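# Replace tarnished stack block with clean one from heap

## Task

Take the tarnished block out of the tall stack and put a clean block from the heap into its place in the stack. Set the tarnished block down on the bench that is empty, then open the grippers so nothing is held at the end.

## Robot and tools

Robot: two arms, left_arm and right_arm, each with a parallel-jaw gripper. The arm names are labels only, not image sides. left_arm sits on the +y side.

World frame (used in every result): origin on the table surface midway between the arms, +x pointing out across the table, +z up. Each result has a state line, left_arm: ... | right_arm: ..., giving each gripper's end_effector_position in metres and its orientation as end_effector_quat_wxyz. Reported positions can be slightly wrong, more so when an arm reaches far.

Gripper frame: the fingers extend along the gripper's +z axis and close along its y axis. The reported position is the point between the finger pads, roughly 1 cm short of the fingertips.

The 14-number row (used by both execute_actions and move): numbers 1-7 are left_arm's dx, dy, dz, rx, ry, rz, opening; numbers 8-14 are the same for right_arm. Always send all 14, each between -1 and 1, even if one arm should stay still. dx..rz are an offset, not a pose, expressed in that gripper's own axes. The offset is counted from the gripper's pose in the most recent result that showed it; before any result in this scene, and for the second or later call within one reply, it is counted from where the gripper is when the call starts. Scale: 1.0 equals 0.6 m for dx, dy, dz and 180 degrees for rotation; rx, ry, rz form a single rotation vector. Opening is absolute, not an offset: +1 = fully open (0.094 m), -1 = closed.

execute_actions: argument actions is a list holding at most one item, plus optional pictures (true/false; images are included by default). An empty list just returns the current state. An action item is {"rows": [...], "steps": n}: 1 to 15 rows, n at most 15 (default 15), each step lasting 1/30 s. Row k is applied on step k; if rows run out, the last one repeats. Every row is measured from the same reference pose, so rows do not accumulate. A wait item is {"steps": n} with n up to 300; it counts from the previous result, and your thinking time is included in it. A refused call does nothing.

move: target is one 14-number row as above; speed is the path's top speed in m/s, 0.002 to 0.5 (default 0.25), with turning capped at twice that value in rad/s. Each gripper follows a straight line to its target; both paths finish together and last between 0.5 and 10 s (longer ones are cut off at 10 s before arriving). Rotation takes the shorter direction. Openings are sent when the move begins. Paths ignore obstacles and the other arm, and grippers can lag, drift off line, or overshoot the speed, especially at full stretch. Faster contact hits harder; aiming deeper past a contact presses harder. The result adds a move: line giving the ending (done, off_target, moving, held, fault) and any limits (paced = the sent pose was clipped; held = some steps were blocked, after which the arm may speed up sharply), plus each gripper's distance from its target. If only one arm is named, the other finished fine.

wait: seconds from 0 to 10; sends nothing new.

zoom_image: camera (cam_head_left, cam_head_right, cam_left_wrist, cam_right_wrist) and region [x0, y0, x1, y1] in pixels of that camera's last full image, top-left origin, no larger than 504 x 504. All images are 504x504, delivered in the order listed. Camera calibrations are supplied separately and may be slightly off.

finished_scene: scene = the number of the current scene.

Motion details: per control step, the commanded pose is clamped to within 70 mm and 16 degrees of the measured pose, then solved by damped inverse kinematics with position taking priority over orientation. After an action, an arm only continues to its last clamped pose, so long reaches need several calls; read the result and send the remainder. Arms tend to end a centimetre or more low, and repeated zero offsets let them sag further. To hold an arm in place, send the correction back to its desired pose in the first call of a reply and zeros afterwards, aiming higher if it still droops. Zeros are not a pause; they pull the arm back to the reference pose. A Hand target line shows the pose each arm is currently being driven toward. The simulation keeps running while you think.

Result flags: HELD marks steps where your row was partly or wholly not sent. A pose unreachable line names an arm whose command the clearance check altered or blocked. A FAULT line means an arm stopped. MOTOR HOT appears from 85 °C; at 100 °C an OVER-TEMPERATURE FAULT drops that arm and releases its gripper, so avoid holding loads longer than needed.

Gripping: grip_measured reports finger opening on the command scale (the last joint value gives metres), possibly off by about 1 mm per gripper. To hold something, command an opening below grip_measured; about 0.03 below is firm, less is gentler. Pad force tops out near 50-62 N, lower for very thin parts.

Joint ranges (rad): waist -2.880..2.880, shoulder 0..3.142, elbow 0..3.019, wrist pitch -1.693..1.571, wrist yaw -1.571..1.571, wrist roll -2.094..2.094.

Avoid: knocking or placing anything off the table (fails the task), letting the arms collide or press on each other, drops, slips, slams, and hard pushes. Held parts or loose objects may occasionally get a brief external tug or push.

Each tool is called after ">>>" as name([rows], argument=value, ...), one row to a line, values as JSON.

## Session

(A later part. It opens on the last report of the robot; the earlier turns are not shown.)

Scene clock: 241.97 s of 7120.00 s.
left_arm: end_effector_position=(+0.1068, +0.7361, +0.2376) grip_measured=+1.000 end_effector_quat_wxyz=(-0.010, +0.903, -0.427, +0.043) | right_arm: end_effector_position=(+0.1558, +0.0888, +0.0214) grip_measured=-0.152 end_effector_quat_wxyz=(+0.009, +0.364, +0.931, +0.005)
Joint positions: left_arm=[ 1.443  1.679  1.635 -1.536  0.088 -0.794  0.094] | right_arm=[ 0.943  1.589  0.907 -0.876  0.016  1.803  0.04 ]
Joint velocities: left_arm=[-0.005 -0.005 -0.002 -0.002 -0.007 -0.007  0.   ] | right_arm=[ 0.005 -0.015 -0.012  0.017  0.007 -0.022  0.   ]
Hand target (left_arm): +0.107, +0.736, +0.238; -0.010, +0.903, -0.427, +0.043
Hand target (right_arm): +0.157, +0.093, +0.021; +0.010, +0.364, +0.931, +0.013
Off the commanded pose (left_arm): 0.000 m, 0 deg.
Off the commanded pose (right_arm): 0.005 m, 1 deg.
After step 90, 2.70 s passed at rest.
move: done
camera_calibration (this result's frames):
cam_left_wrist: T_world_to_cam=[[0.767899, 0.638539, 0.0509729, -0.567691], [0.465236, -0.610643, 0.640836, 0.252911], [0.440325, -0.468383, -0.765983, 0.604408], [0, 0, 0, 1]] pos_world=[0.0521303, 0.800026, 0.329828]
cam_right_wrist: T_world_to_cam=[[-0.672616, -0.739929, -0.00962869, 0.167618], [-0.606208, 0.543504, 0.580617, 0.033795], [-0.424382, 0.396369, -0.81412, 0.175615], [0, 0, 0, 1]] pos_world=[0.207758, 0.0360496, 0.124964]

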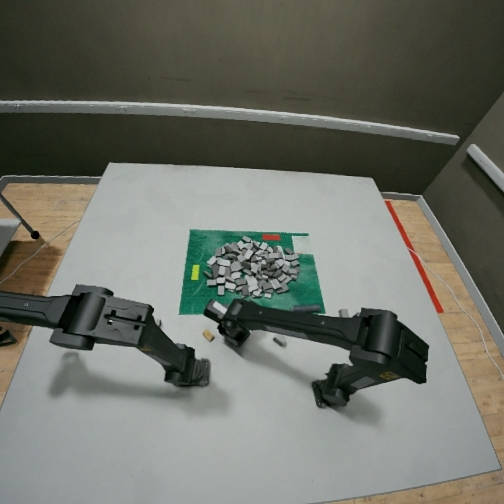

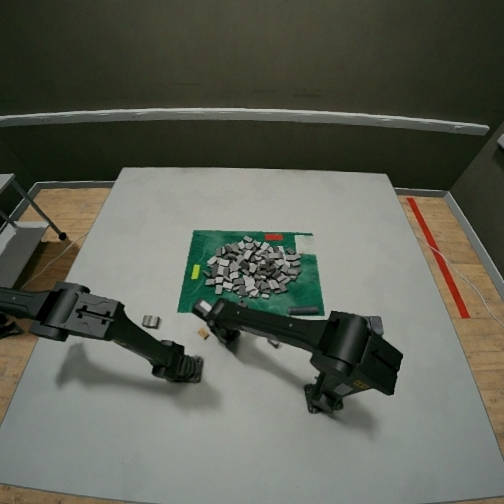

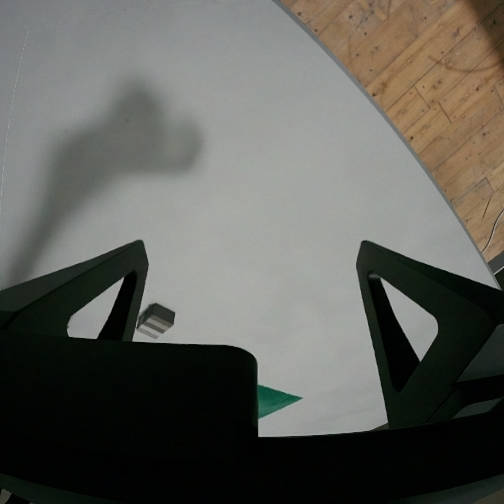

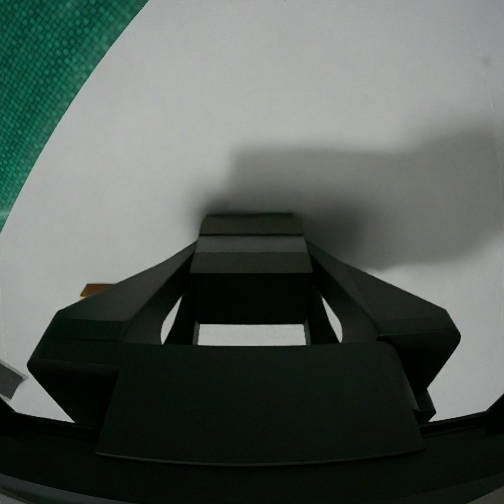

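>>> move(target=[0,0,0,0,0,0,1,0.013,0.004,0,0,0,-0.012,-0.22], speed=0.03)

>>> move(target=[0,0,0,0,0,0,1,0,0.004,0.014,0,0,0,-0.22], speed=0.02)

>>> zoom_image(camera="cam_right_wrist", region=[150,150,350,350])

Scene clock: 249.87 s of 7120.00 s.
left_arm: end_effector_position=(+0.1068, +0.7361, +0.2376) grip_measured=+1.000 end_effector_quat_wxyz=(-0.010, +0.903, -0.427, +0.043) | right_arm: end_effector_position=(+0.1528, +0.0897, +0.0188) grip_measured=-0.152 end_effector_quat_wxyz=(+0.008, +0.356, +0.935, +0.002)
Joint positions: left_arm=[ 1.443  1.679  1.635 -1.536  0.088 -0.794  0.094] | right_arm=[ 0.951  1.596  0.907 -0.875  0.016  1.792  0.04 ]
Joint velocities: left_arm=[-0.015 -0.005  0.007 -0.002 -0.037 -0.007  0.   ] | right_arm=[-0.015 -0.005 -0.007 -0.002  0.051 -0.051 -0.   ]
Hand target (left_arm): +0.107, +0.736, +0.238; -0.010, +0.903, -0.427, +0.043
Hand target (right_arm): +0.152, +0.096, +0.021; +0.009, +0.347, +0.938, +0.006
Off the commanded pose (left_arm): 0.000 m, 0 deg.
Off the commanded pose (right_arm): 0.007 m, 1 deg.
After step 90, 4.03 s passed at rest.
move: done
camera_calibration (this result's frames):
cam_left_wrist: T_world_to_cam=[[0.767899, 0.638539, 0.0509729, -0.567691], [0.465236, -0.610643, 0.640836, 0.252911], [0.440325, -0.468383, -0.765983, 0.604408], [0, 0, 0, 1]] pos_world=[0.0521303, 0.800026, 0.329828]
cam_right_wrist: T_world_to_cam=[[-0.658976, -0.752157, -0.00315708, 0.165178], [-0.614259, 0.535729, 0.579379, 0.0349511], [-0.434093, 0.383736, -0.815052, 0.174543], [0, 0, 0, 1]] pos_world=[0.206085, 0.038537, 0.122533]

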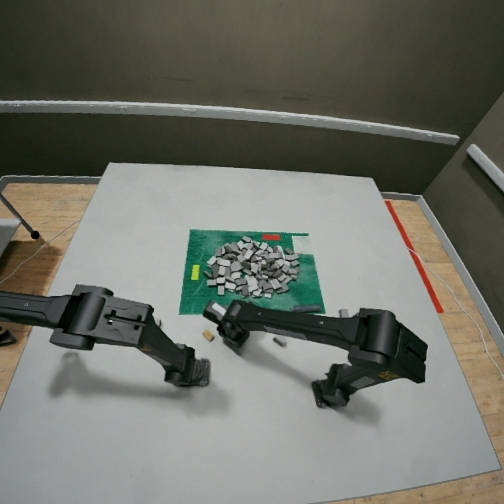

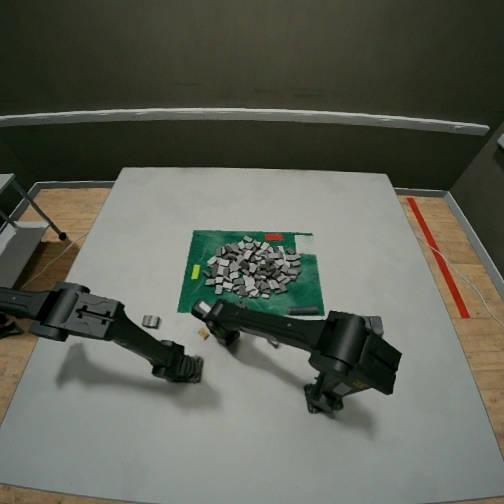

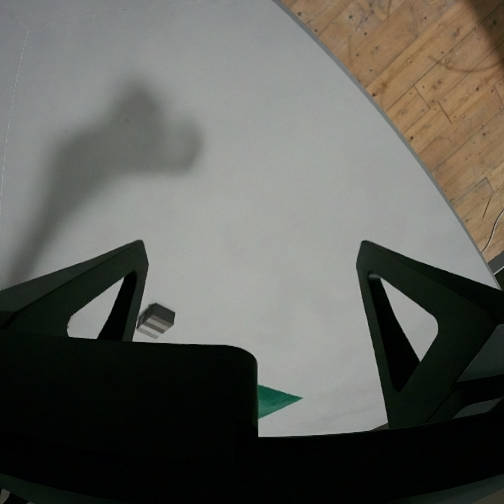

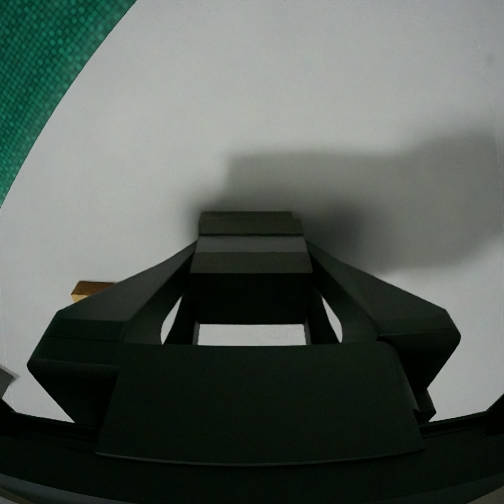

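Scene clock: 250.57 s of 7120.00 s.
left_arm: end_effector_position=(+0.1068, +0.7361, +0.2376) grip_measured=+1.000 end_effector_quat_wxyz=(-0.010, +0.903, -0.427, +0.043) | right_arm: end_effector_position=(+0.1527, +0.0895, +0.0179) grip_measured=-0.152 end_effector_quat_wxyz=(+0.008, +0.356, +0.935, +0.001)
Joint positions: left_arm=[ 1.443  1.679  1.635 -1.536  0.088 -0.794  0.094] | right_arm=[ 0.951  1.598  0.907 -0.875  0.016  1.792  0.04 ]
Joint velocities: left_arm=[-0.015  0.015  0.017 -0.007 -0.022 -0.007  0.   ] | right_arm=[-0.005 -0.005 -0.012  0.007  0.022  0.007 -0.001]
Hand target (left_arm): +0.107, +0.736, +0.238; -0.010, +0.903, -0.427, +0.043
Hand target (right_arm): +0.154, +0.091, +0.011; +0.008, +0.356, +0.935, +0.002
Off the commanded pose (left_arm): 0.000 m, 0 deg.
Off the commanded pose (right_arm): 0.008 m, 0 deg.
move: done
camera_calibration (this result's frames):
cam_left_wrist: T_world_to_cam=[[0.767899, 0.638539, 0.0509729, -0.567691], [0.465236, -0.610643, 0.640836, 0.252911], [0.440325, -0.468383, -0.765983, 0.604408], [0, 0, 0, 1]] pos_world=[0.0521303, 0.800026, 0.329828]
cam_right_wrist: T_world_to_cam=[[-0.658978, -0.752161, -0.000920127, 0.164885], [-0.613616, 0.536889, 0.578987, 0.0352958], [-0.434998, 0.382105, -0.815336, 0.174167], [0, 0, 0, 1]] pos_world=[0.206076, 0.0385201, 0.12172]

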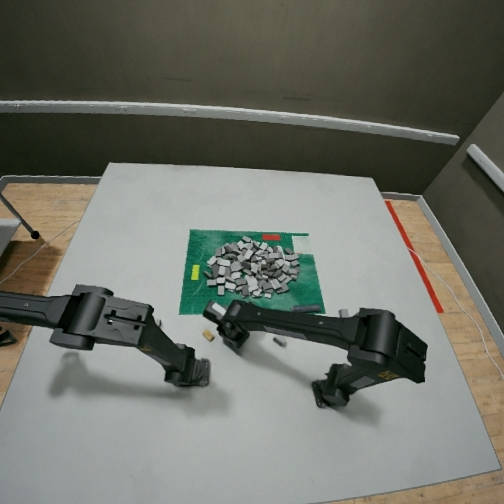

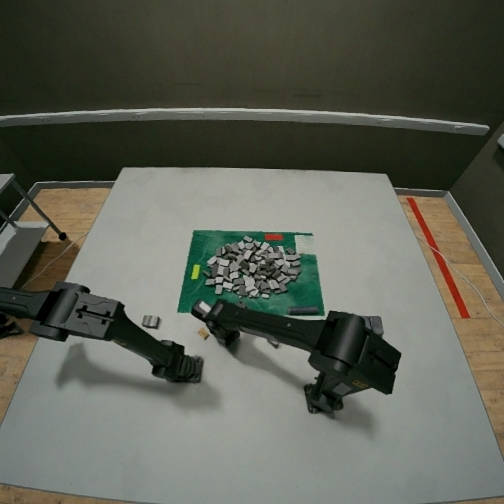

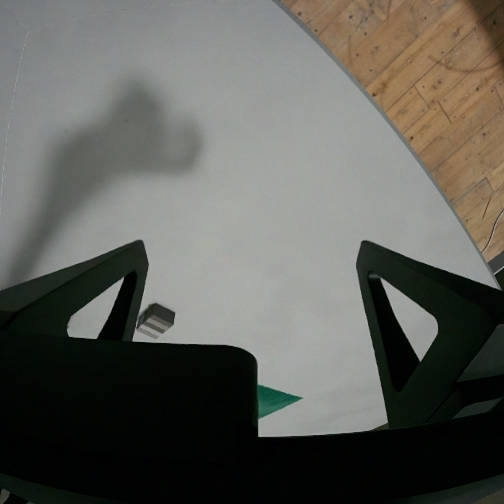

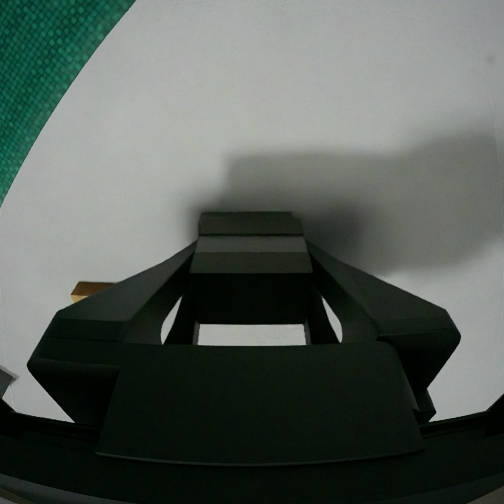

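Region (150, 150, 350, 350) of cam_right_wrist's 504x504 image, scaled by 2.520, with more detail than that image has.

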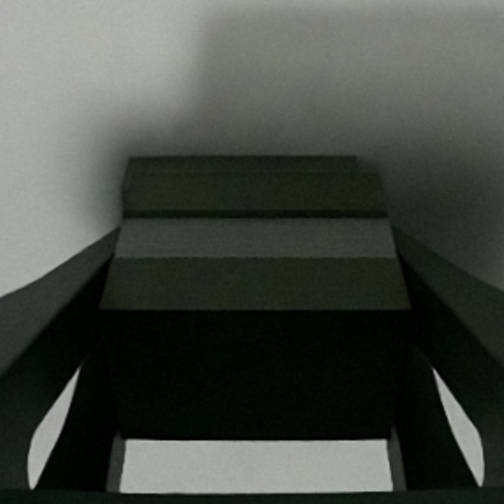

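>>> execute_actions([
  {"rows":[[0,0,0,0,0,0,1,0,0,0,0,0,0,0.2]]},
], pictures=false)

>>> move(target=[0,0,0,0,0,0,1,0,0.007,0.022,0,0,0,0.2], speed=0.03)

>>> execute_actions([
  {"rows":[[0,0,0,0,0,0,1,0,0,0,0,0,0,-0.19]]},
], pictures=false)

>>> execute_actions([
  {"rows":[[0,0,0,0,0,0,1,0,0,0,0,0,0,0.4]]},
], pictures=false)

>>> move(target=[0,0,0,0,0,0,1,0.005,0.035,-0.18,-0.02,0.003,0,0.4], speed=0.1)

>>> move(target=[0,0,0,0,0,0,1,-0.187,-0.21,-0.01,0,0,0.008,0.4])

Scene clock: 265.60 s of 7120.00 s.
left_arm: end_effector_position=(+0.1068, +0.7361, +0.2376) grip_measured=+1.000 end_effector_quat_wxyz=(-0.010, +0.903, -0.427, +0.043) | right_arm: end_effector_position=(+0.1527, +0.0895, +0.0179) grip_measured=+0.198 end_effector_quat_wxyz=(+0.008, +0.356, +0.935, +0.001)
Joint positions: left_arm=[ 1.443  1.679  1.635 -1.536  0.088 -0.794  0.094] | right_arm=[ 0.951  1.598  0.907 -0.875  0.016  1.792  0.056]
Joint velocities: left_arm=[ 0.005 -0.005  0.032  0.012  0.066 -0.007  0.   ] | right_arm=[-0.005 -0.005 -0.007 -0.027 -0.037 -0.022  0.001]
Hand target (left_arm): +0.107, +0.736, +0.238; -0.010, +0.903, -0.427, +0.043
Hand target (right_arm): +0.153, +0.090, +0.018; +0.008, +0.356, +0.935, +0.001
Off the commanded pose (left_arm): 0.000 m, 0 deg.
Off the commanded pose (right_arm): 0.000 m, 0 deg.
Steps of this call (steps 1 to 90: nothing new was sent; then 11.53 s passed at rest; steps 91 to 105: all 15 steps of this action). Readings (end_effector_position):
91: left_arm (+0.1068, +0.7361, +0.2376) | right_arm (+0.1527, +0.0895, +0.0179)
92: left_arm (+0.1068, +0.7361, +0.2376) | right_arm (+0.1527, +0.0895, +0.0179)
94: left_arm (+0.1068, +0.7361, +0.2376) | right_arm (+0.1527, +0.0895, +0.0179)
98: left_arm (+0.1068, +0.7361, +0.2376) | right_arm (+0.1527, +0.0895, +0.0179)
105: the state above

Scene clock: 266.60 s of 7120.00 s.
left_arm: end_effector_position=(+0.1068, +0.7361, +0.2376) grip_measured=+1.000 end_effector_quat_wxyz=(-0.010, +0.903, -0.427, +0.043) | right_arm: end_effector_position=(+0.1536, +0.0912, +0.0091) grip_measured=+0.198 end_effector_quat_wxyz=(+0.008, +0.356, +0.935, -0.001)
Joint positions: left_arm=[ 1.443  1.679  1.635 -1.536  0.088 -0.794  0.094] | right_arm=[ 0.951  1.622  0.907 -0.856  0.016  1.792  0.056]
Joint velocities: left_arm=[-0.015  0.015 -0.002 -0.002 -0.007 -0.022  0.   ] | right_arm=[ 0.005 -0.015  0.002  0.012 -0.022 -0.007  0.   ]
Hand target (left_arm): +0.107, +0.736, +0.238; -0.010, +0.903, -0.427, +0.043
Hand target (right_arm): +0.155, +0.092, +0.005; +0.008, +0.356, +0.935, +0.001
Off the commanded pose (left_arm): 0.000 m, 0 deg.
Off the commanded pose (right_arm): 0.005 m, 0 deg.
move: done
camera_calibration (this result's frames):
cam_left_wrist: T_world_to_cam=[[0.767899, 0.638539, 0.0509729, -0.567691], [0.465236, -0.610643, 0.640836, 0.252911], [0.440325, -0.468383, -0.765983, 0.604408], [0, 0, 0, 1]] pos_world=[0.0521303, 0.800026, 0.329828]
cam_right_wrist: T_world_to_cam=[[-0.658975, -0.752156, 0.00355377, 0.166713], [-0.612332, 0.539205, 0.578193, 0.0396911], [-0.436808, 0.378839, -0.815892, 0.16729], [0, 0, 0, 1]] pos_world=[0.207238, 0.0406163, 0.112949]

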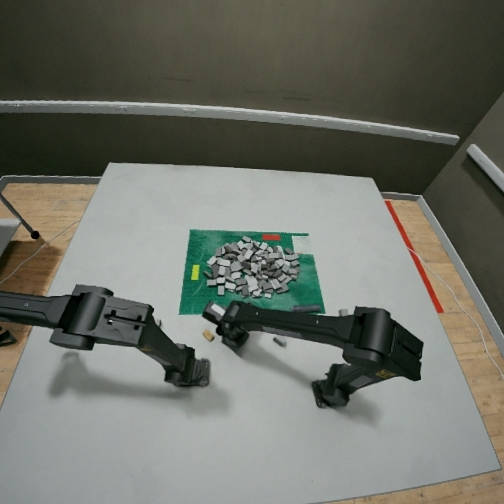

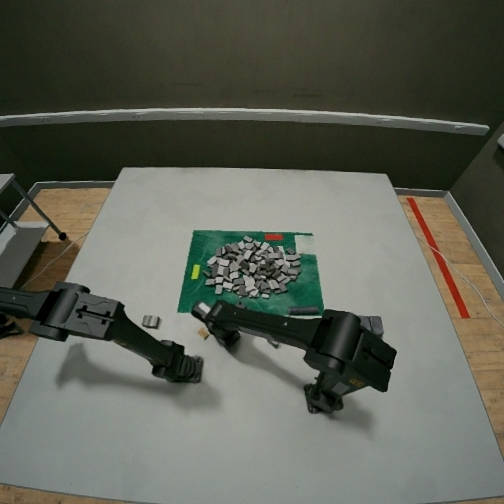

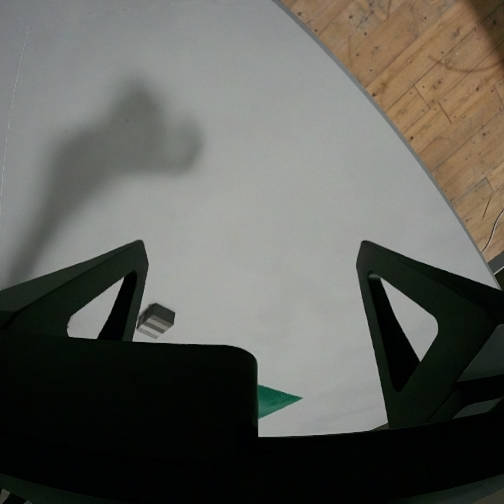

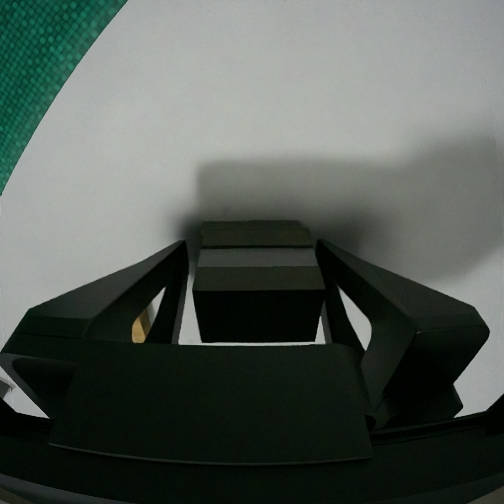

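Scene clock: 267.10 s of 7120.00 s.
left_arm: end_effector_position=(+0.1068, +0.7361, +0.2376) grip_measured=+1.000 end_effector_quat_wxyz=(-0.010, +0.903, -0.427, +0.043) | right_arm: end_effector_position=(+0.1536, +0.0912, +0.0091) grip_measured=-0.150 end_effector_quat_wxyz=(+0.008, +0.356, +0.935, -0.001)
Joint positions: left_arm=[ 1.443  1.679  1.635 -1.536  0.088 -0.794  0.094] | right_arm=[ 0.951  1.622  0.907 -0.856  0.016  1.792  0.04 ]
Joint velocities: left_arm=[-0.005  0.015  0.007 -0.012 -0.022 -0.066  0.   ] | right_arm=[-0.015 -0.005  0.007  0.002  0.022 -0.066  0.001]
Hand target (left_arm): +0.107, +0.736, +0.238; -0.010, +0.903, -0.427, +0.043
Hand target (right_arm): +0.154, +0.091, +0.009; +0.008, +0.356, +0.935, -0.001
Off the commanded pose (left_arm): 0.000 m, 0 deg.
Off the commanded pose (right_arm): 0.000 m, 0 deg.
Steps of this call (steps 1 to 15: all 15 steps of this action). Readings (end_effector_position):
1: left_arm (+0.1068, +0.7361, +0.2376) | right_arm (+0.1537, +0.0913, +0.0091)
2: left_arm (+0.1068, +0.7361, +0.2376) | right_arm (+0.1536, +0.0912, +0.0091)
4: left_arm (+0.1068, +0.7361, +0.2376) | right_arm (+0.1536, +0.0912, +0.0091)
8: left_arm (+0.1068, +0.7361, +0.2376) | right_arm (+0.1536, +0.0912, +0.0091)
15: the state above

Scene clock: 267.60 s of 7120.00 s.
left_arm: end_effector_position=(+0.1068, +0.7361, +0.2376) grip_measured=+1.000 end_effector_quat_wxyz=(-0.010, +0.903, -0.427, +0.043) | right_arm: end_effector_position=(+0.1536, +0.0912, +0.0091) grip_measured=+0.398 end_effector_quat_wxyz=(+0.008, +0.356, +0.935, -0.001)
Joint positions: left_arm=[ 1.443  1.679  1.635 -1.536  0.088 -0.794  0.094] | right_arm=[ 0.951  1.622  0.907 -0.856  0.016  1.792  0.066]
Joint velocities: left_arm=[-0.005 -0.005 -0.007  0.007 -0.095  0.007  0.   ] | right_arm=[-0.005 -0.015 -0.012  0.012 -0.095  0.007 -0.   ]
Hand target (left_arm): +0.107, +0.736, +0.238; -0.010, +0.903, -0.427, +0.043
Hand target (right_arm): +0.154, +0.091, +0.009; +0.008, +0.356, +0.935, -0.001
Off the commanded pose (left_arm): 0.000 m, 0 deg.
Off the commanded pose (right_arm): 0.000 m, 0 deg.
Steps of this call (steps 1 to 15: all 15 steps of this action). Readings (end_effector_position):
1: left_arm (+0.1068, +0.7361, +0.2376) | right_arm (+0.1536, +0.0912, +0.0091)
2: left_arm (+0.1068, +0.7361, +0.2376) | right_arm (+0.1536, +0.0912, +0.0091)
4: left_arm (+0.1068, +0.7361, +0.2376) | right_arm (+0.1536, +0.0912, +0.0091)
8: left_arm (+0.1068, +0.7361, +0.2376) | right_arm (+0.1536, +0.0912, +0.0091)
15: the state above

Scene clock: 269.33 s of 7120.00 s.
left_arm: end_effector_position=(+0.1068, +0.7361, +0.2376) grip_measured=+1.000 end_effector_quat_wxyz=(-0.010, +0.903, -0.427, +0.043) | right_arm: end_effector_position=(+0.1550, +0.0936, +0.0908) grip_measured=+0.398 end_effector_quat_wxyz=(+0.008, +0.356, +0.935, +0.002)
Joint positions: left_arm=[ 1.443  1.679  1.635 -1.536  0.088 -0.794  0.094] | right_arm=[ 0.951  1.493  1.012 -1.083  0.016  1.792  0.066]
Joint velocities: left_arm=[-0.024 -0.005 -0.022 -0.007 -0.037  0.022  0.   ] | right_arm=[-0.005  0.005  0.007 -0.007  0.066  0.022 -0.001]
Hand target (left_arm): +0.107, +0.736, +0.238; -0.010, +0.903, -0.427, +0.043
Hand target (right_arm): +0.165, +0.110, +0.116; +0.014, +0.356, +0.934, +0.030
Off the commanded pose (left_arm): 0.000 m, 0 deg.
Off the commanded pose (right_arm): 0.032 m, 3 deg.
move: off_target (right_arm)
camera_calibration (this result's frames):
cam_left_wrist: T_world_to_cam=[[0.767899, 0.638539, 0.0509729, -0.567691], [0.465236, -0.610643, 0.640836, 0.252911], [0.440325, -0.468383, -0.765983, 0.604408], [0, 0, 0, 1]] pos_world=[0.0521303, 0.800026, 0.329828]
cam_right_wrist: T_world_to_cam=[[-0.658976, -0.752157, -0.00315708, 0.169691], [-0.614259, 0.535729, 0.579379, -0.00749453], [-0.434093, 0.383736, -0.815052, 0.232651], [0, 0, 0, 1]] pos_world=[0.208211, 0.0423723, 0.194501]

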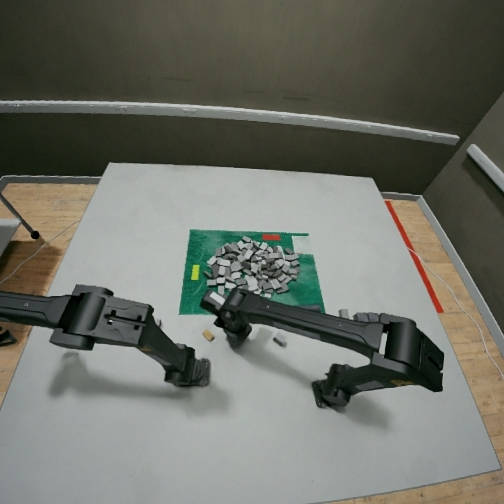

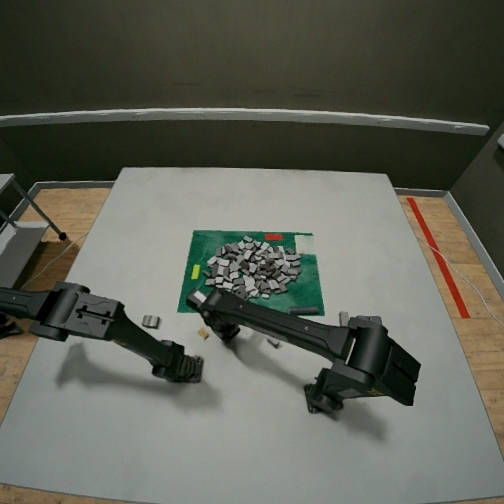

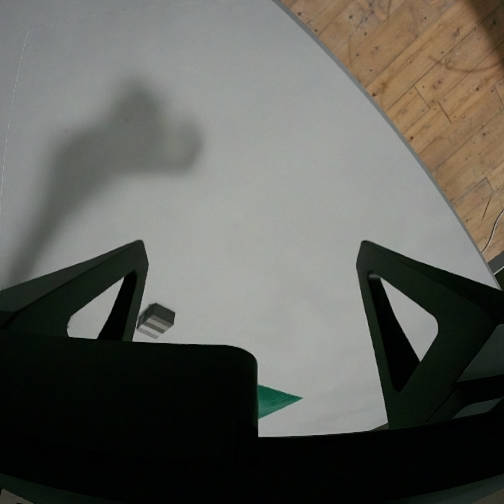

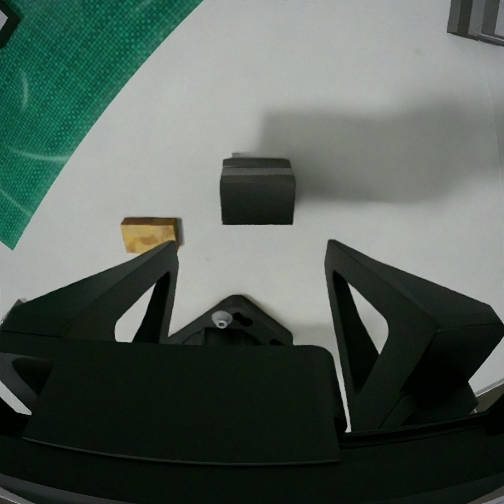

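Scene clock: 270.60 s of 7120.00 s.
left_arm: end_effector_position=(+0.1068, +0.7361, +0.2376) grip_measured=+1.000 end_effector_quat_wxyz=(-0.010, +0.903, -0.427, +0.043) | right_arm: end_effector_position=(+0.1587, -0.0726, +0.0955) grip_measured=+0.398 end_effector_quat_wxyz=(+0.010, +0.371, +0.929, +0.003)
Joint positions: left_arm=[ 1.443  1.679  1.635 -1.536  0.088 -0.794  0.094] | right_arm=[ 0.636  1.128  0.694 -1.122  0.016  1.509  0.066]
Joint velocities: left_arm=[ 0.005 -0.005  0.012 -0.002 -0.007 -0.037  0.   ] | right_arm=[-0.005  0.005 -0.012 -0.007  0.037 -0.007  0.   ]
Hand target (left_arm): +0.107, +0.736, +0.238; -0.010, +0.903, -0.427, +0.043
Hand target (right_arm): +0.156, -0.075, +0.097; +0.007, +0.367, +0.930, +0.000
Off the commanded pose (left_arm): 0.000 m, 0 deg.
Off the commanded pose (right_arm): 0.005 m, 0 deg.
move: done
camera_calibration (this result's frames):
cam_left_wrist: T_world_to_cam=[[0.767899, 0.638539, 0.0509729, -0.567691], [0.465236, -0.610643, 0.640836, 0.252911], [0.440325, -0.468383, -0.765983, 0.604408], [0, 0, 0, 1]] pos_world=[0.0521303, 0.800026, 0.329828]
cam_right_wrist: T_world_to_cam=[[-0.683031, -0.730361, -0.00647183, 0.0528978], [-0.599016, 0.555084, 0.577115, 0.0803261], [-0.41791, 0.398064, -0.816637, 0.300513], [0, 0, 0, 1]] pos_world=[0.209835, -0.125577, 0.199396]

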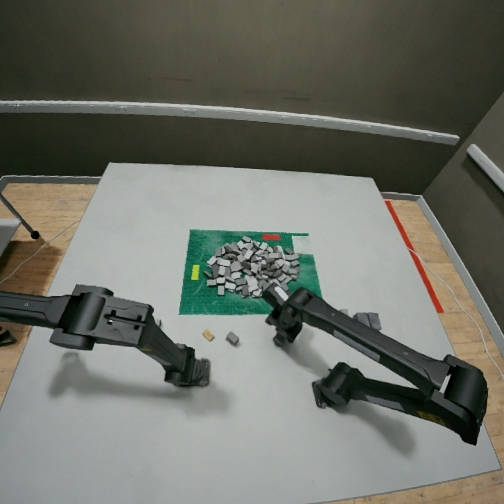

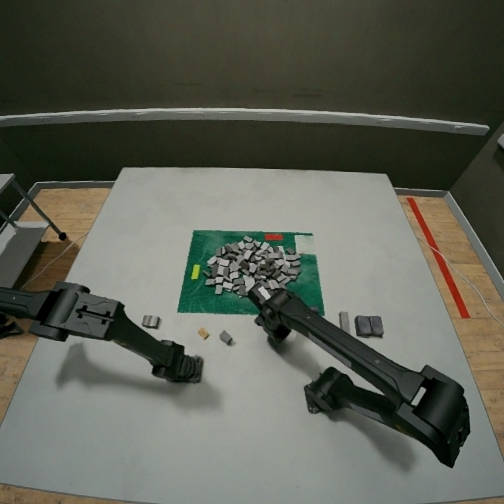

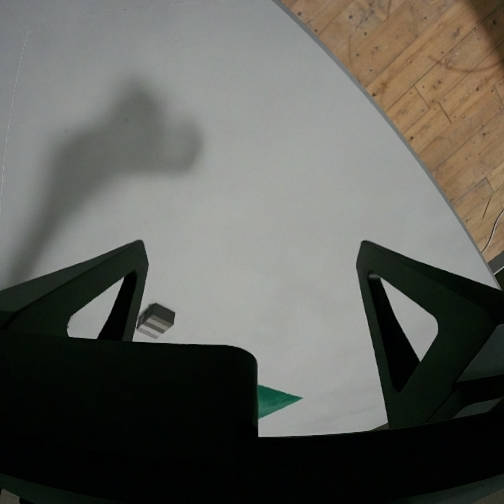

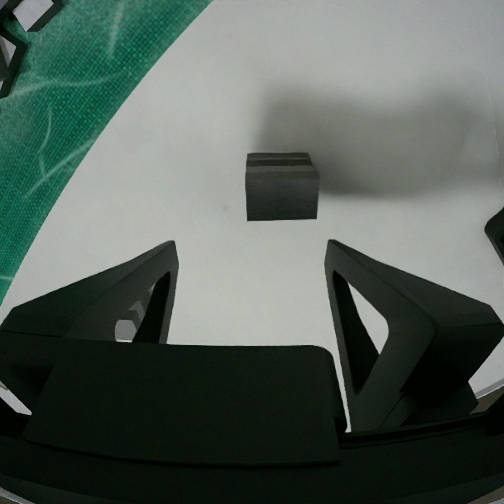

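>>> move(target=[0,0,0,0,0,0,1,0.008,-0.022,0.153,0,0.004,-0.006,0.55], speed=0.08)

Scene clock: 277.57 s of 7120.00 s.
left_arm: end_effector_position=(+0.1068, +0.7361, +0.2376) grip_measured=+1.000 end_effector_quat_wxyz=(-0.010, +0.903, -0.427, +0.043) | right_arm: end_effector_position=(+0.1466, -0.0819, +0.0071) grip_measured=+0.548 end_effector_quat_wxyz=(+0.005, +0.369, +0.929, +0.002)
Joint positions: left_arm=[ 1.443  1.679  1.635 -1.536  0.088 -0.794  0.094] | right_arm=[ 0.636  1.267  0.521 -0.817  0.007  1.505  0.073]
Joint velocities: left_arm=[-0.005 -0.005 -0.002  0.017 -0.022  0.022  0.   ] | right_arm=[ 0.015 -0.005  0.002  0.012 -0.037 -0.051  0.   ]
Hand target (left_arm): +0.107, +0.736, +0.238; -0.010, +0.903, -0.427, +0.043
Hand target (right_arm): +0.146, -0.079, +0.004; +0.004, +0.362, +0.932, +0.005
Off the commanded pose (left_arm): 0.000 m, 0 deg.
Off the commanded pose (right_arm): 0.005 m, 1 deg.
After step 90, 2.47 s passed at rest.
move: done
camera_calibration (this result's frames):
cam_left_wrist: T_world_to_cam=[[0.767899, 0.638539, 0.0509729, -0.567691], [0.465236, -0.610643, 0.640836, 0.252911], [0.440325, -0.468383, -0.765983, 0.604408], [0, 0, 0, 1]] pos_world=[0.0521303, 0.800026, 0.329828]
cam_right_wrist: T_world_to_cam=[[-0.679928, -0.733278, -0.00093066, 0.0365589], [-0.595474, 0.551408, 0.58426, 0.12833], [-0.427912, 0.397809, -0.811566, 0.228449], [0, 0, 0, 1]] pos_world=[0.199031, -0.134834, 0.110458]

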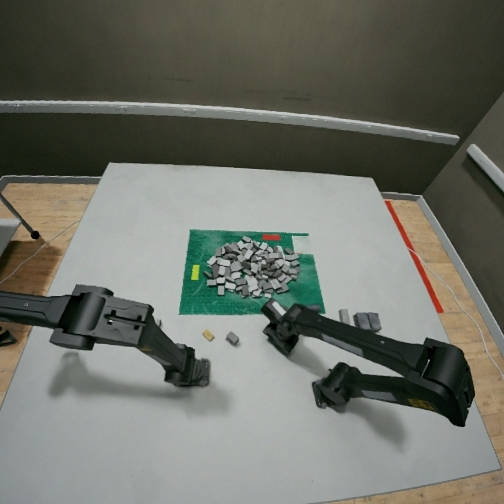

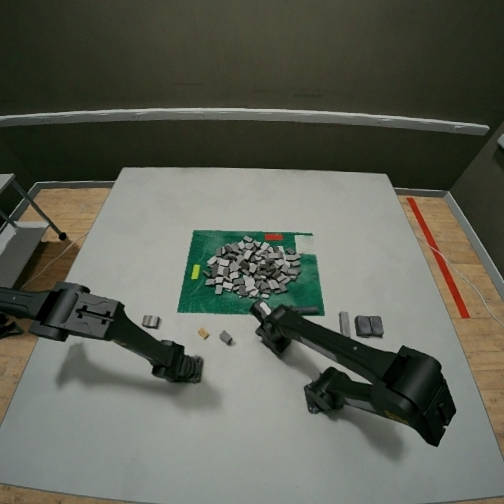

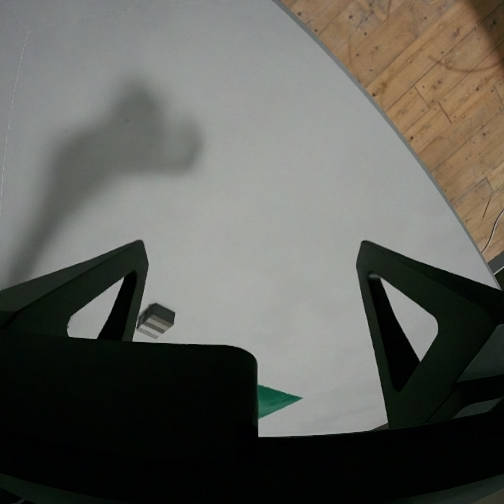

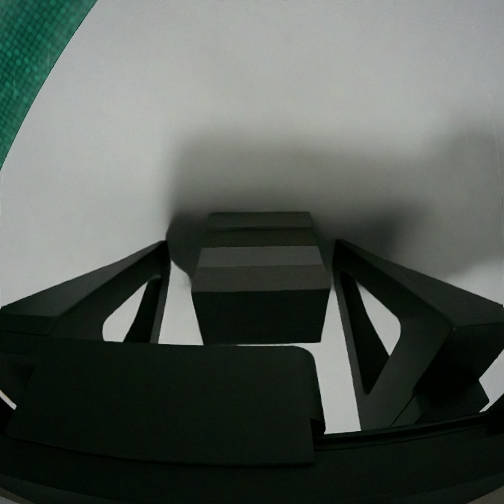

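>>> execute_actions([
  {"rows":[[0,0,0,0,0,0,1,0,0,0,0,0,0,-0.22]]},
], pictures=false)

>>> move(target=[0,0,0,0,0,0,1,-0.005,0.04,-0.2,-0.022,-0.002,0,-0.22], speed=0.1)

>>> move(target=[0,0,0,0,0,0,1,0.2,0.27,-0.04,-0.018,0.003,-0.008,-0.22], speed=0.15)

Scene clock: 284.30 s of 7120.00 s.
left_arm: end_effector_position=(+0.1068, +0.7361, +0.2376) grip_measured=+1.000 end_effector_quat_wxyz=(-0.010, +0.903, -0.427, +0.043) | right_arm: end_effector_position=(+0.1463, -0.0821, +0.0069) grip_measured=-0.153 end_effector_quat_wxyz=(+0.005, +0.369, +0.930, +0.002)
Joint positions: left_arm=[ 1.443  1.679  1.635 -1.536  0.088 -0.794  0.094] | right_arm=[ 0.636  1.267  0.52  -0.817  0.007  1.505  0.04 ]
Joint velocities: left_arm=[ 0.005  0.005  0.002 -0.017 -0.051  0.007  0.   ] | right_arm=[-0.005 -0.015  0.002 -0.012 -0.037  0.051  0.   ]
Hand target (left_arm): +0.107, +0.736, +0.238; -0.010, +0.903, -0.427, +0.043
Hand target (right_arm): +0.147, -0.082, +0.007; +0.005, +0.369, +0.930, +0.002
Off the commanded pose (left_arm): 0.000 m, 0 deg.
Off the commanded pose (right_arm): 0.000 m, 0 deg.
Steps of this call (steps 1 to 90: nothing new was sent; then 3.23 s passed at rest; steps 91 to 105: all 15 steps of this action). Readings (end_effector_position):
91: left_arm (+0.1068, +0.7361, +0.2376) | right_arm (+0.1466, -0.0819, +0.0071)
92: left_arm (+0.1068, +0.7361, +0.2376) | right_arm (+0.1466, -0.0819, +0.0071)
94: left_arm (+0.1068, +0.7361, +0.2376) | right_arm (+0.1463, -0.0821, +0.0069)
98: left_arm (+0.1068, +0.7361, +0.2376) | right_arm (+0.1463, -0.0821, +0.0069)
105: the state above

Scene clock: 286.13 s of 7120.00 s.
left_arm: end_effector_position=(+0.1068, +0.7361, +0.2376) grip_measured=+1.000 end_effector_quat_wxyz=(-0.010, +0.903, -0.427, +0.043) | right_arm: end_effector_position=(+0.1453, -0.0831, +0.0938) grip_measured=-0.153 end_effector_quat_wxyz=(+0.002, +0.369, +0.930, -0.003)
Joint positions: left_arm=[ 1.443  1.679  1.635 -1.536  0.088 -0.794  0.094] | right_arm=[ 0.636  1.091  0.664 -1.147  0.007  1.505  0.04 ]
Joint velocities: left_arm=[ 0.005 -0.015  0.002  0.002  0.007 -0.037  0.   ] | right_arm=[-0.005  0.005  0.007  0.002 -0.051  0.007  0.001]
Hand target (left_arm): +0.107, +0.736, +0.238; -0.010, +0.903, -0.427, +0.043
Hand target (right_arm): +0.165, -0.067, +0.126; +0.020, +0.369, +0.929, +0.033
Off the commanded pose (left_arm): 0.000 m, 0 deg.
Off the commanded pose (right_arm): 0.041 m, 5 deg.
move: off_target (right_arm)
camera_calibration (this result's frames):
cam_left_wrist: T_world_to_cam=[[0.767899, 0.638539, 0.0509729, -0.567691], [0.465236, -0.610643, 0.640836, 0.252911], [0.440325, -0.468383, -0.765983, 0.604408], [0, 0, 0, 1]] pos_world=[0.0521303, 0.800026, 0.329828]
cam_right_wrist: T_world_to_cam=[[-0.679604, -0.7335, 0.0108374, 0.0336684], [-0.590471, 0.555732, 0.58524, 0.0770695], [-0.435296, 0.391332, -0.810787, 0.299137], [0, 0, 0, 1]] pos_world=[0.198601, -0.135196, 0.197067]

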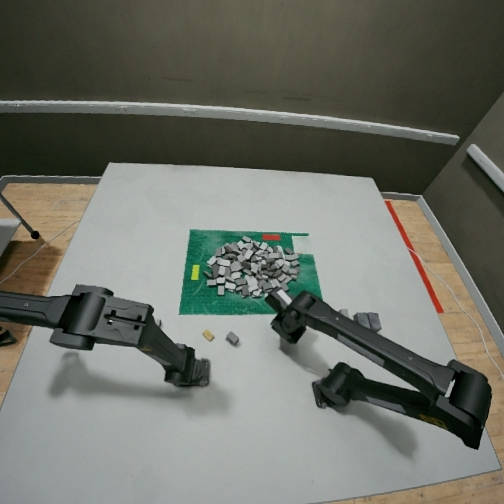

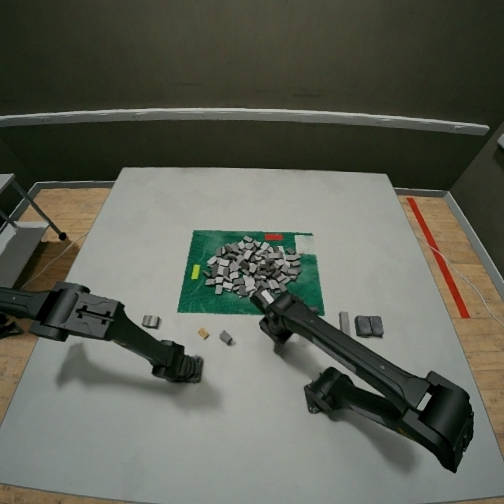

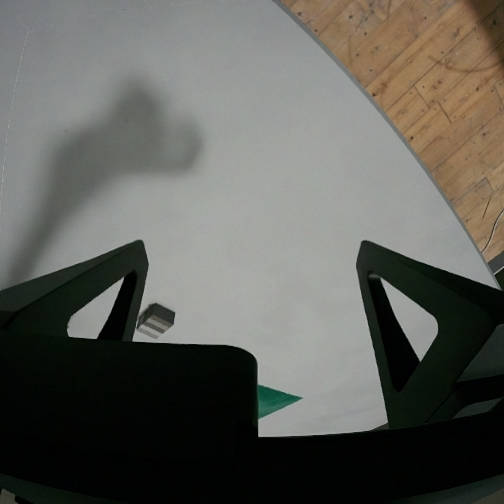

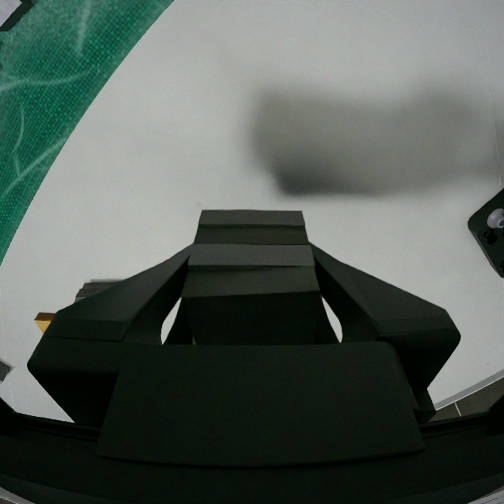

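Scene clock: 287.87 s of 7120.00 s.
left_arm: end_effector_position=(+0.1068, +0.7361, +0.2376) grip_measured=+1.000 end_effector_quat_wxyz=(-0.010, +0.903, -0.427, +0.043) | right_arm: end_effector_position=(+0.1536, +0.0889, +0.0918) grip_measured=-0.153 end_effector_quat_wxyz=(+0.001, +0.355, +0.935, -0.013)
Joint positions: left_arm=[ 1.443  1.679  1.635 -1.536  0.088 -0.794  0.094] | right_arm=[ 0.944  1.5    1.022 -1.119  0.006  1.784  0.04 ]
Joint velocities: left_arm=[-0.015 -0.015 -0.017 -0.027 -0.11   0.007  0.   ] | right_arm=[ 0.015  0.005  0.002 -0.002 -0.022 -0.007  0.   ]
Hand target (left_arm): +0.107, +0.736, +0.238; -0.010, +0.903, -0.427, +0.043
Hand target (right_arm): +0.167, +0.116, +0.118; +0.009, +0.357, +0.934, +0.027
Off the commanded pose (left_arm): 0.000 m, 0 deg.
Off the commanded pose (right_arm): 0.040 m, 4 deg.
move: off_target (right_arm)
camera_calibration (this result's frames):
cam_left_wrist: T_world_to_cam=[[0.767899, 0.638539, 0.0509729, -0.567691], [0.465236, -0.610643, 0.640836, 0.252911], [0.440325, -0.468383, -0.765983, 0.604408], [0, 0, 0, 1]] pos_world=[0.0521303, 0.800026, 0.329828]
cam_right_wrist: T_world_to_cam=[[-0.658136, -0.752275, 0.0306348, 0.162115], [-0.600553, 0.549071, 0.581255, -0.0099273], [-0.454085, 0.364147, -0.813144, 0.23937], [0, 0, 0, 1]] pos_world=[0.209426, 0.0402396, 0.195447]

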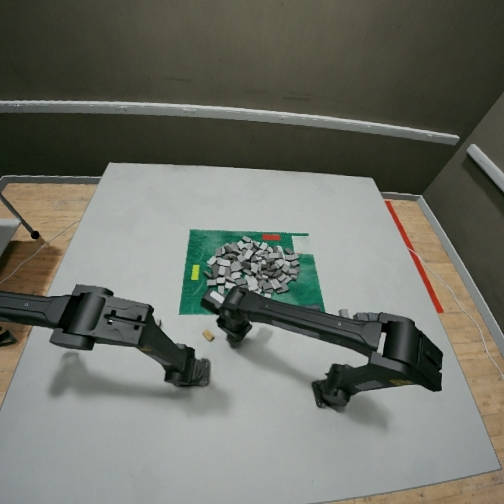

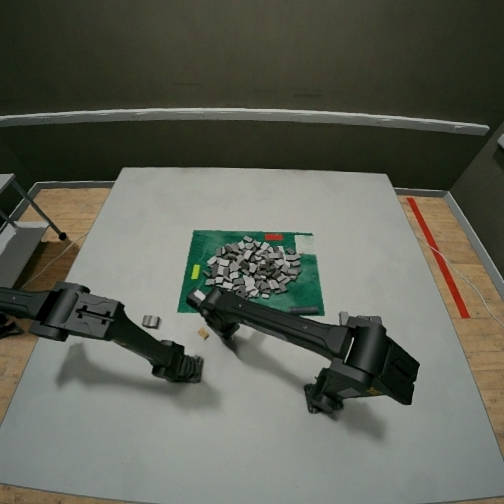

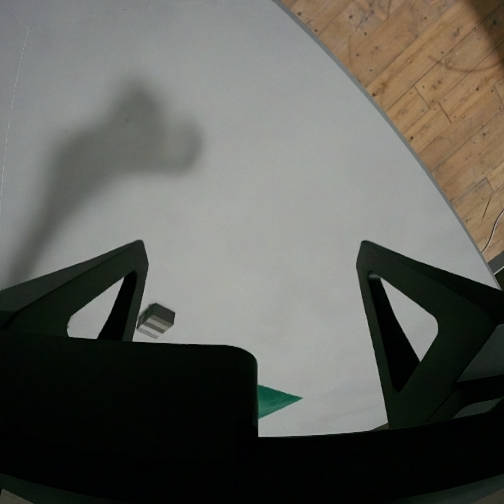

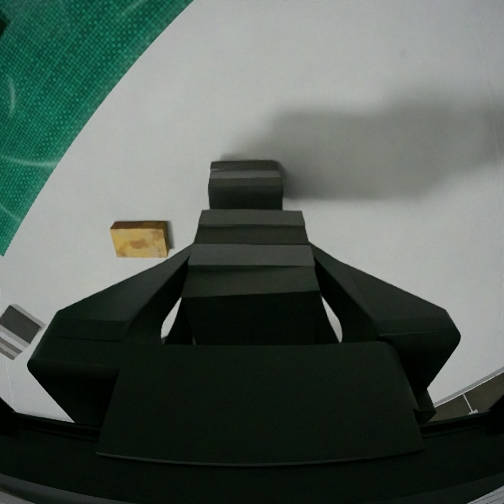

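>>> move(target=[0,0,0,0,0,0,1,0.016,0.011,0.06,-0.013,0.003,0,-0.22], speed=0.04)

>>> zoom_image(camera="cam_right_wrist", region=[150,150,350,350])

Scene clock: 292.87 s of 7120.00 s.
left_arm: end_effector_position=(+0.1068, +0.7361, +0.2376) grip_measured=+1.000 end_effector_quat_wxyz=(-0.010, +0.903, -0.427, +0.043) | right_arm: end_effector_position=(+0.1504, +0.0913, +0.0528) grip_measured=-0.153 end_effector_quat_wxyz=(+0.003, +0.356, +0.934, -0.004)
Joint positions: left_arm=[ 1.443  1.679  1.635 -1.536  0.088 -0.794  0.094] | right_arm=[ 0.954  1.546  0.957 -0.99   0.006  1.796  0.04 ]
Joint velocities: left_arm=[-0.005  0.005 -0.002  0.012 -0.066 -0.007  0.   ] | right_arm=[-0.024 -0.015 -0.012  0.007  0.022  0.007 -0.   ]
Hand target (left_arm): +0.107, +0.736, +0.238; -0.010, +0.903, -0.427, +0.043
Hand target (right_arm): +0.150, +0.099, +0.056; +0.004, +0.355, +0.935, +0.008
Off the commanded pose (left_arm): 0.000 m, 0 deg.
Off the commanded pose (right_arm): 0.009 m, 1 deg.
After step 90, 0.77 s passed at rest.
move: done
camera_calibration (this result's frames):
cam_left_wrist: T_world_to_cam=[[0.767899, 0.638539, 0.0509729, -0.567691], [0.465236, -0.610643, 0.640836, 0.252911], [0.440325, -0.468383, -0.765983, 0.604408], [0, 0, 0, 1]] pos_world=[0.0521303, 0.800026, 0.329828]
cam_right_wrist: T_world_to_cam=[[-0.659762, -0.751356, 0.0133692, 0.164024], [-0.604611, 0.541303, 0.584326, 0.0107136], [-0.446274, 0.377433, -0.811409, 0.202862], [0, 0, 0, 1]] pos_world=[0.205227, 0.0408744, 0.156151]

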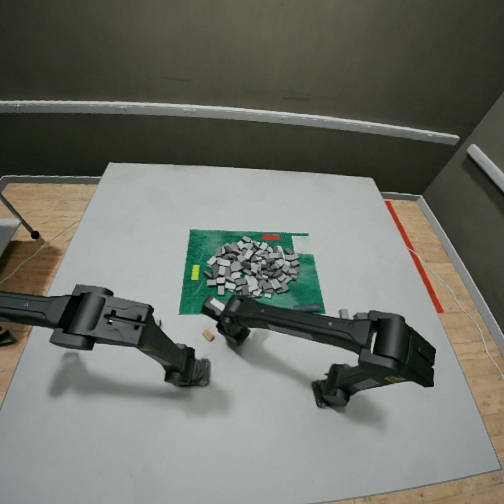

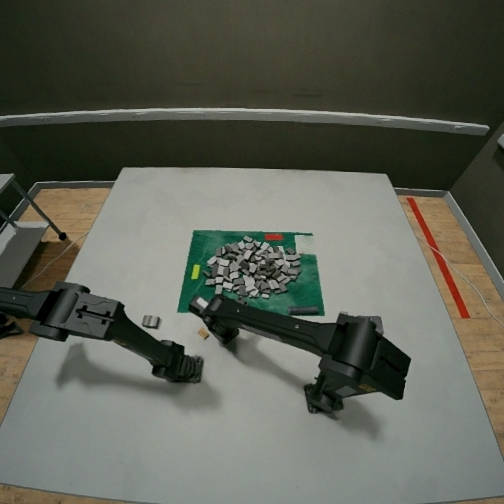

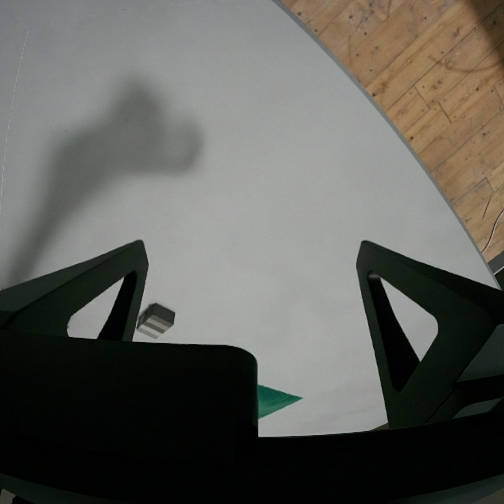

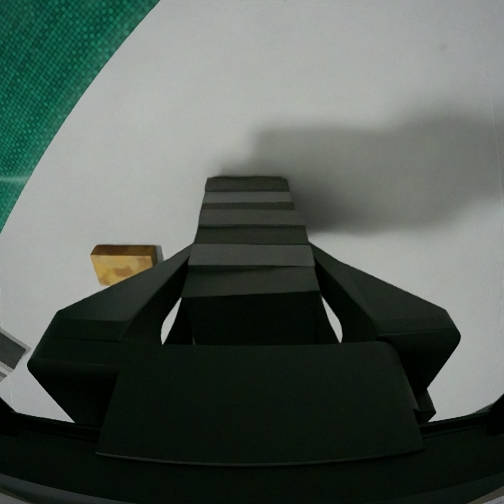

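Region (150, 150, 350, 350) of cam_right_wrist's 504x504 image, scaled by 2.520, with more detail than that image has.

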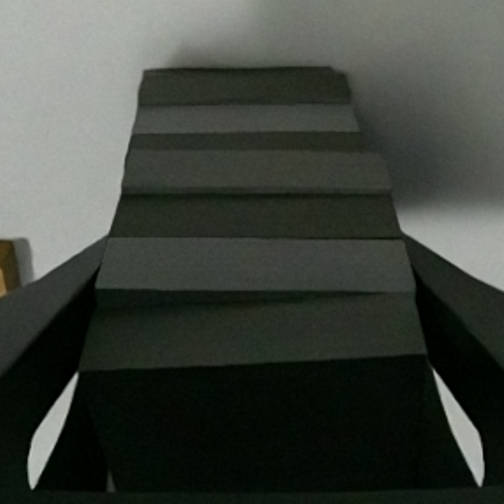

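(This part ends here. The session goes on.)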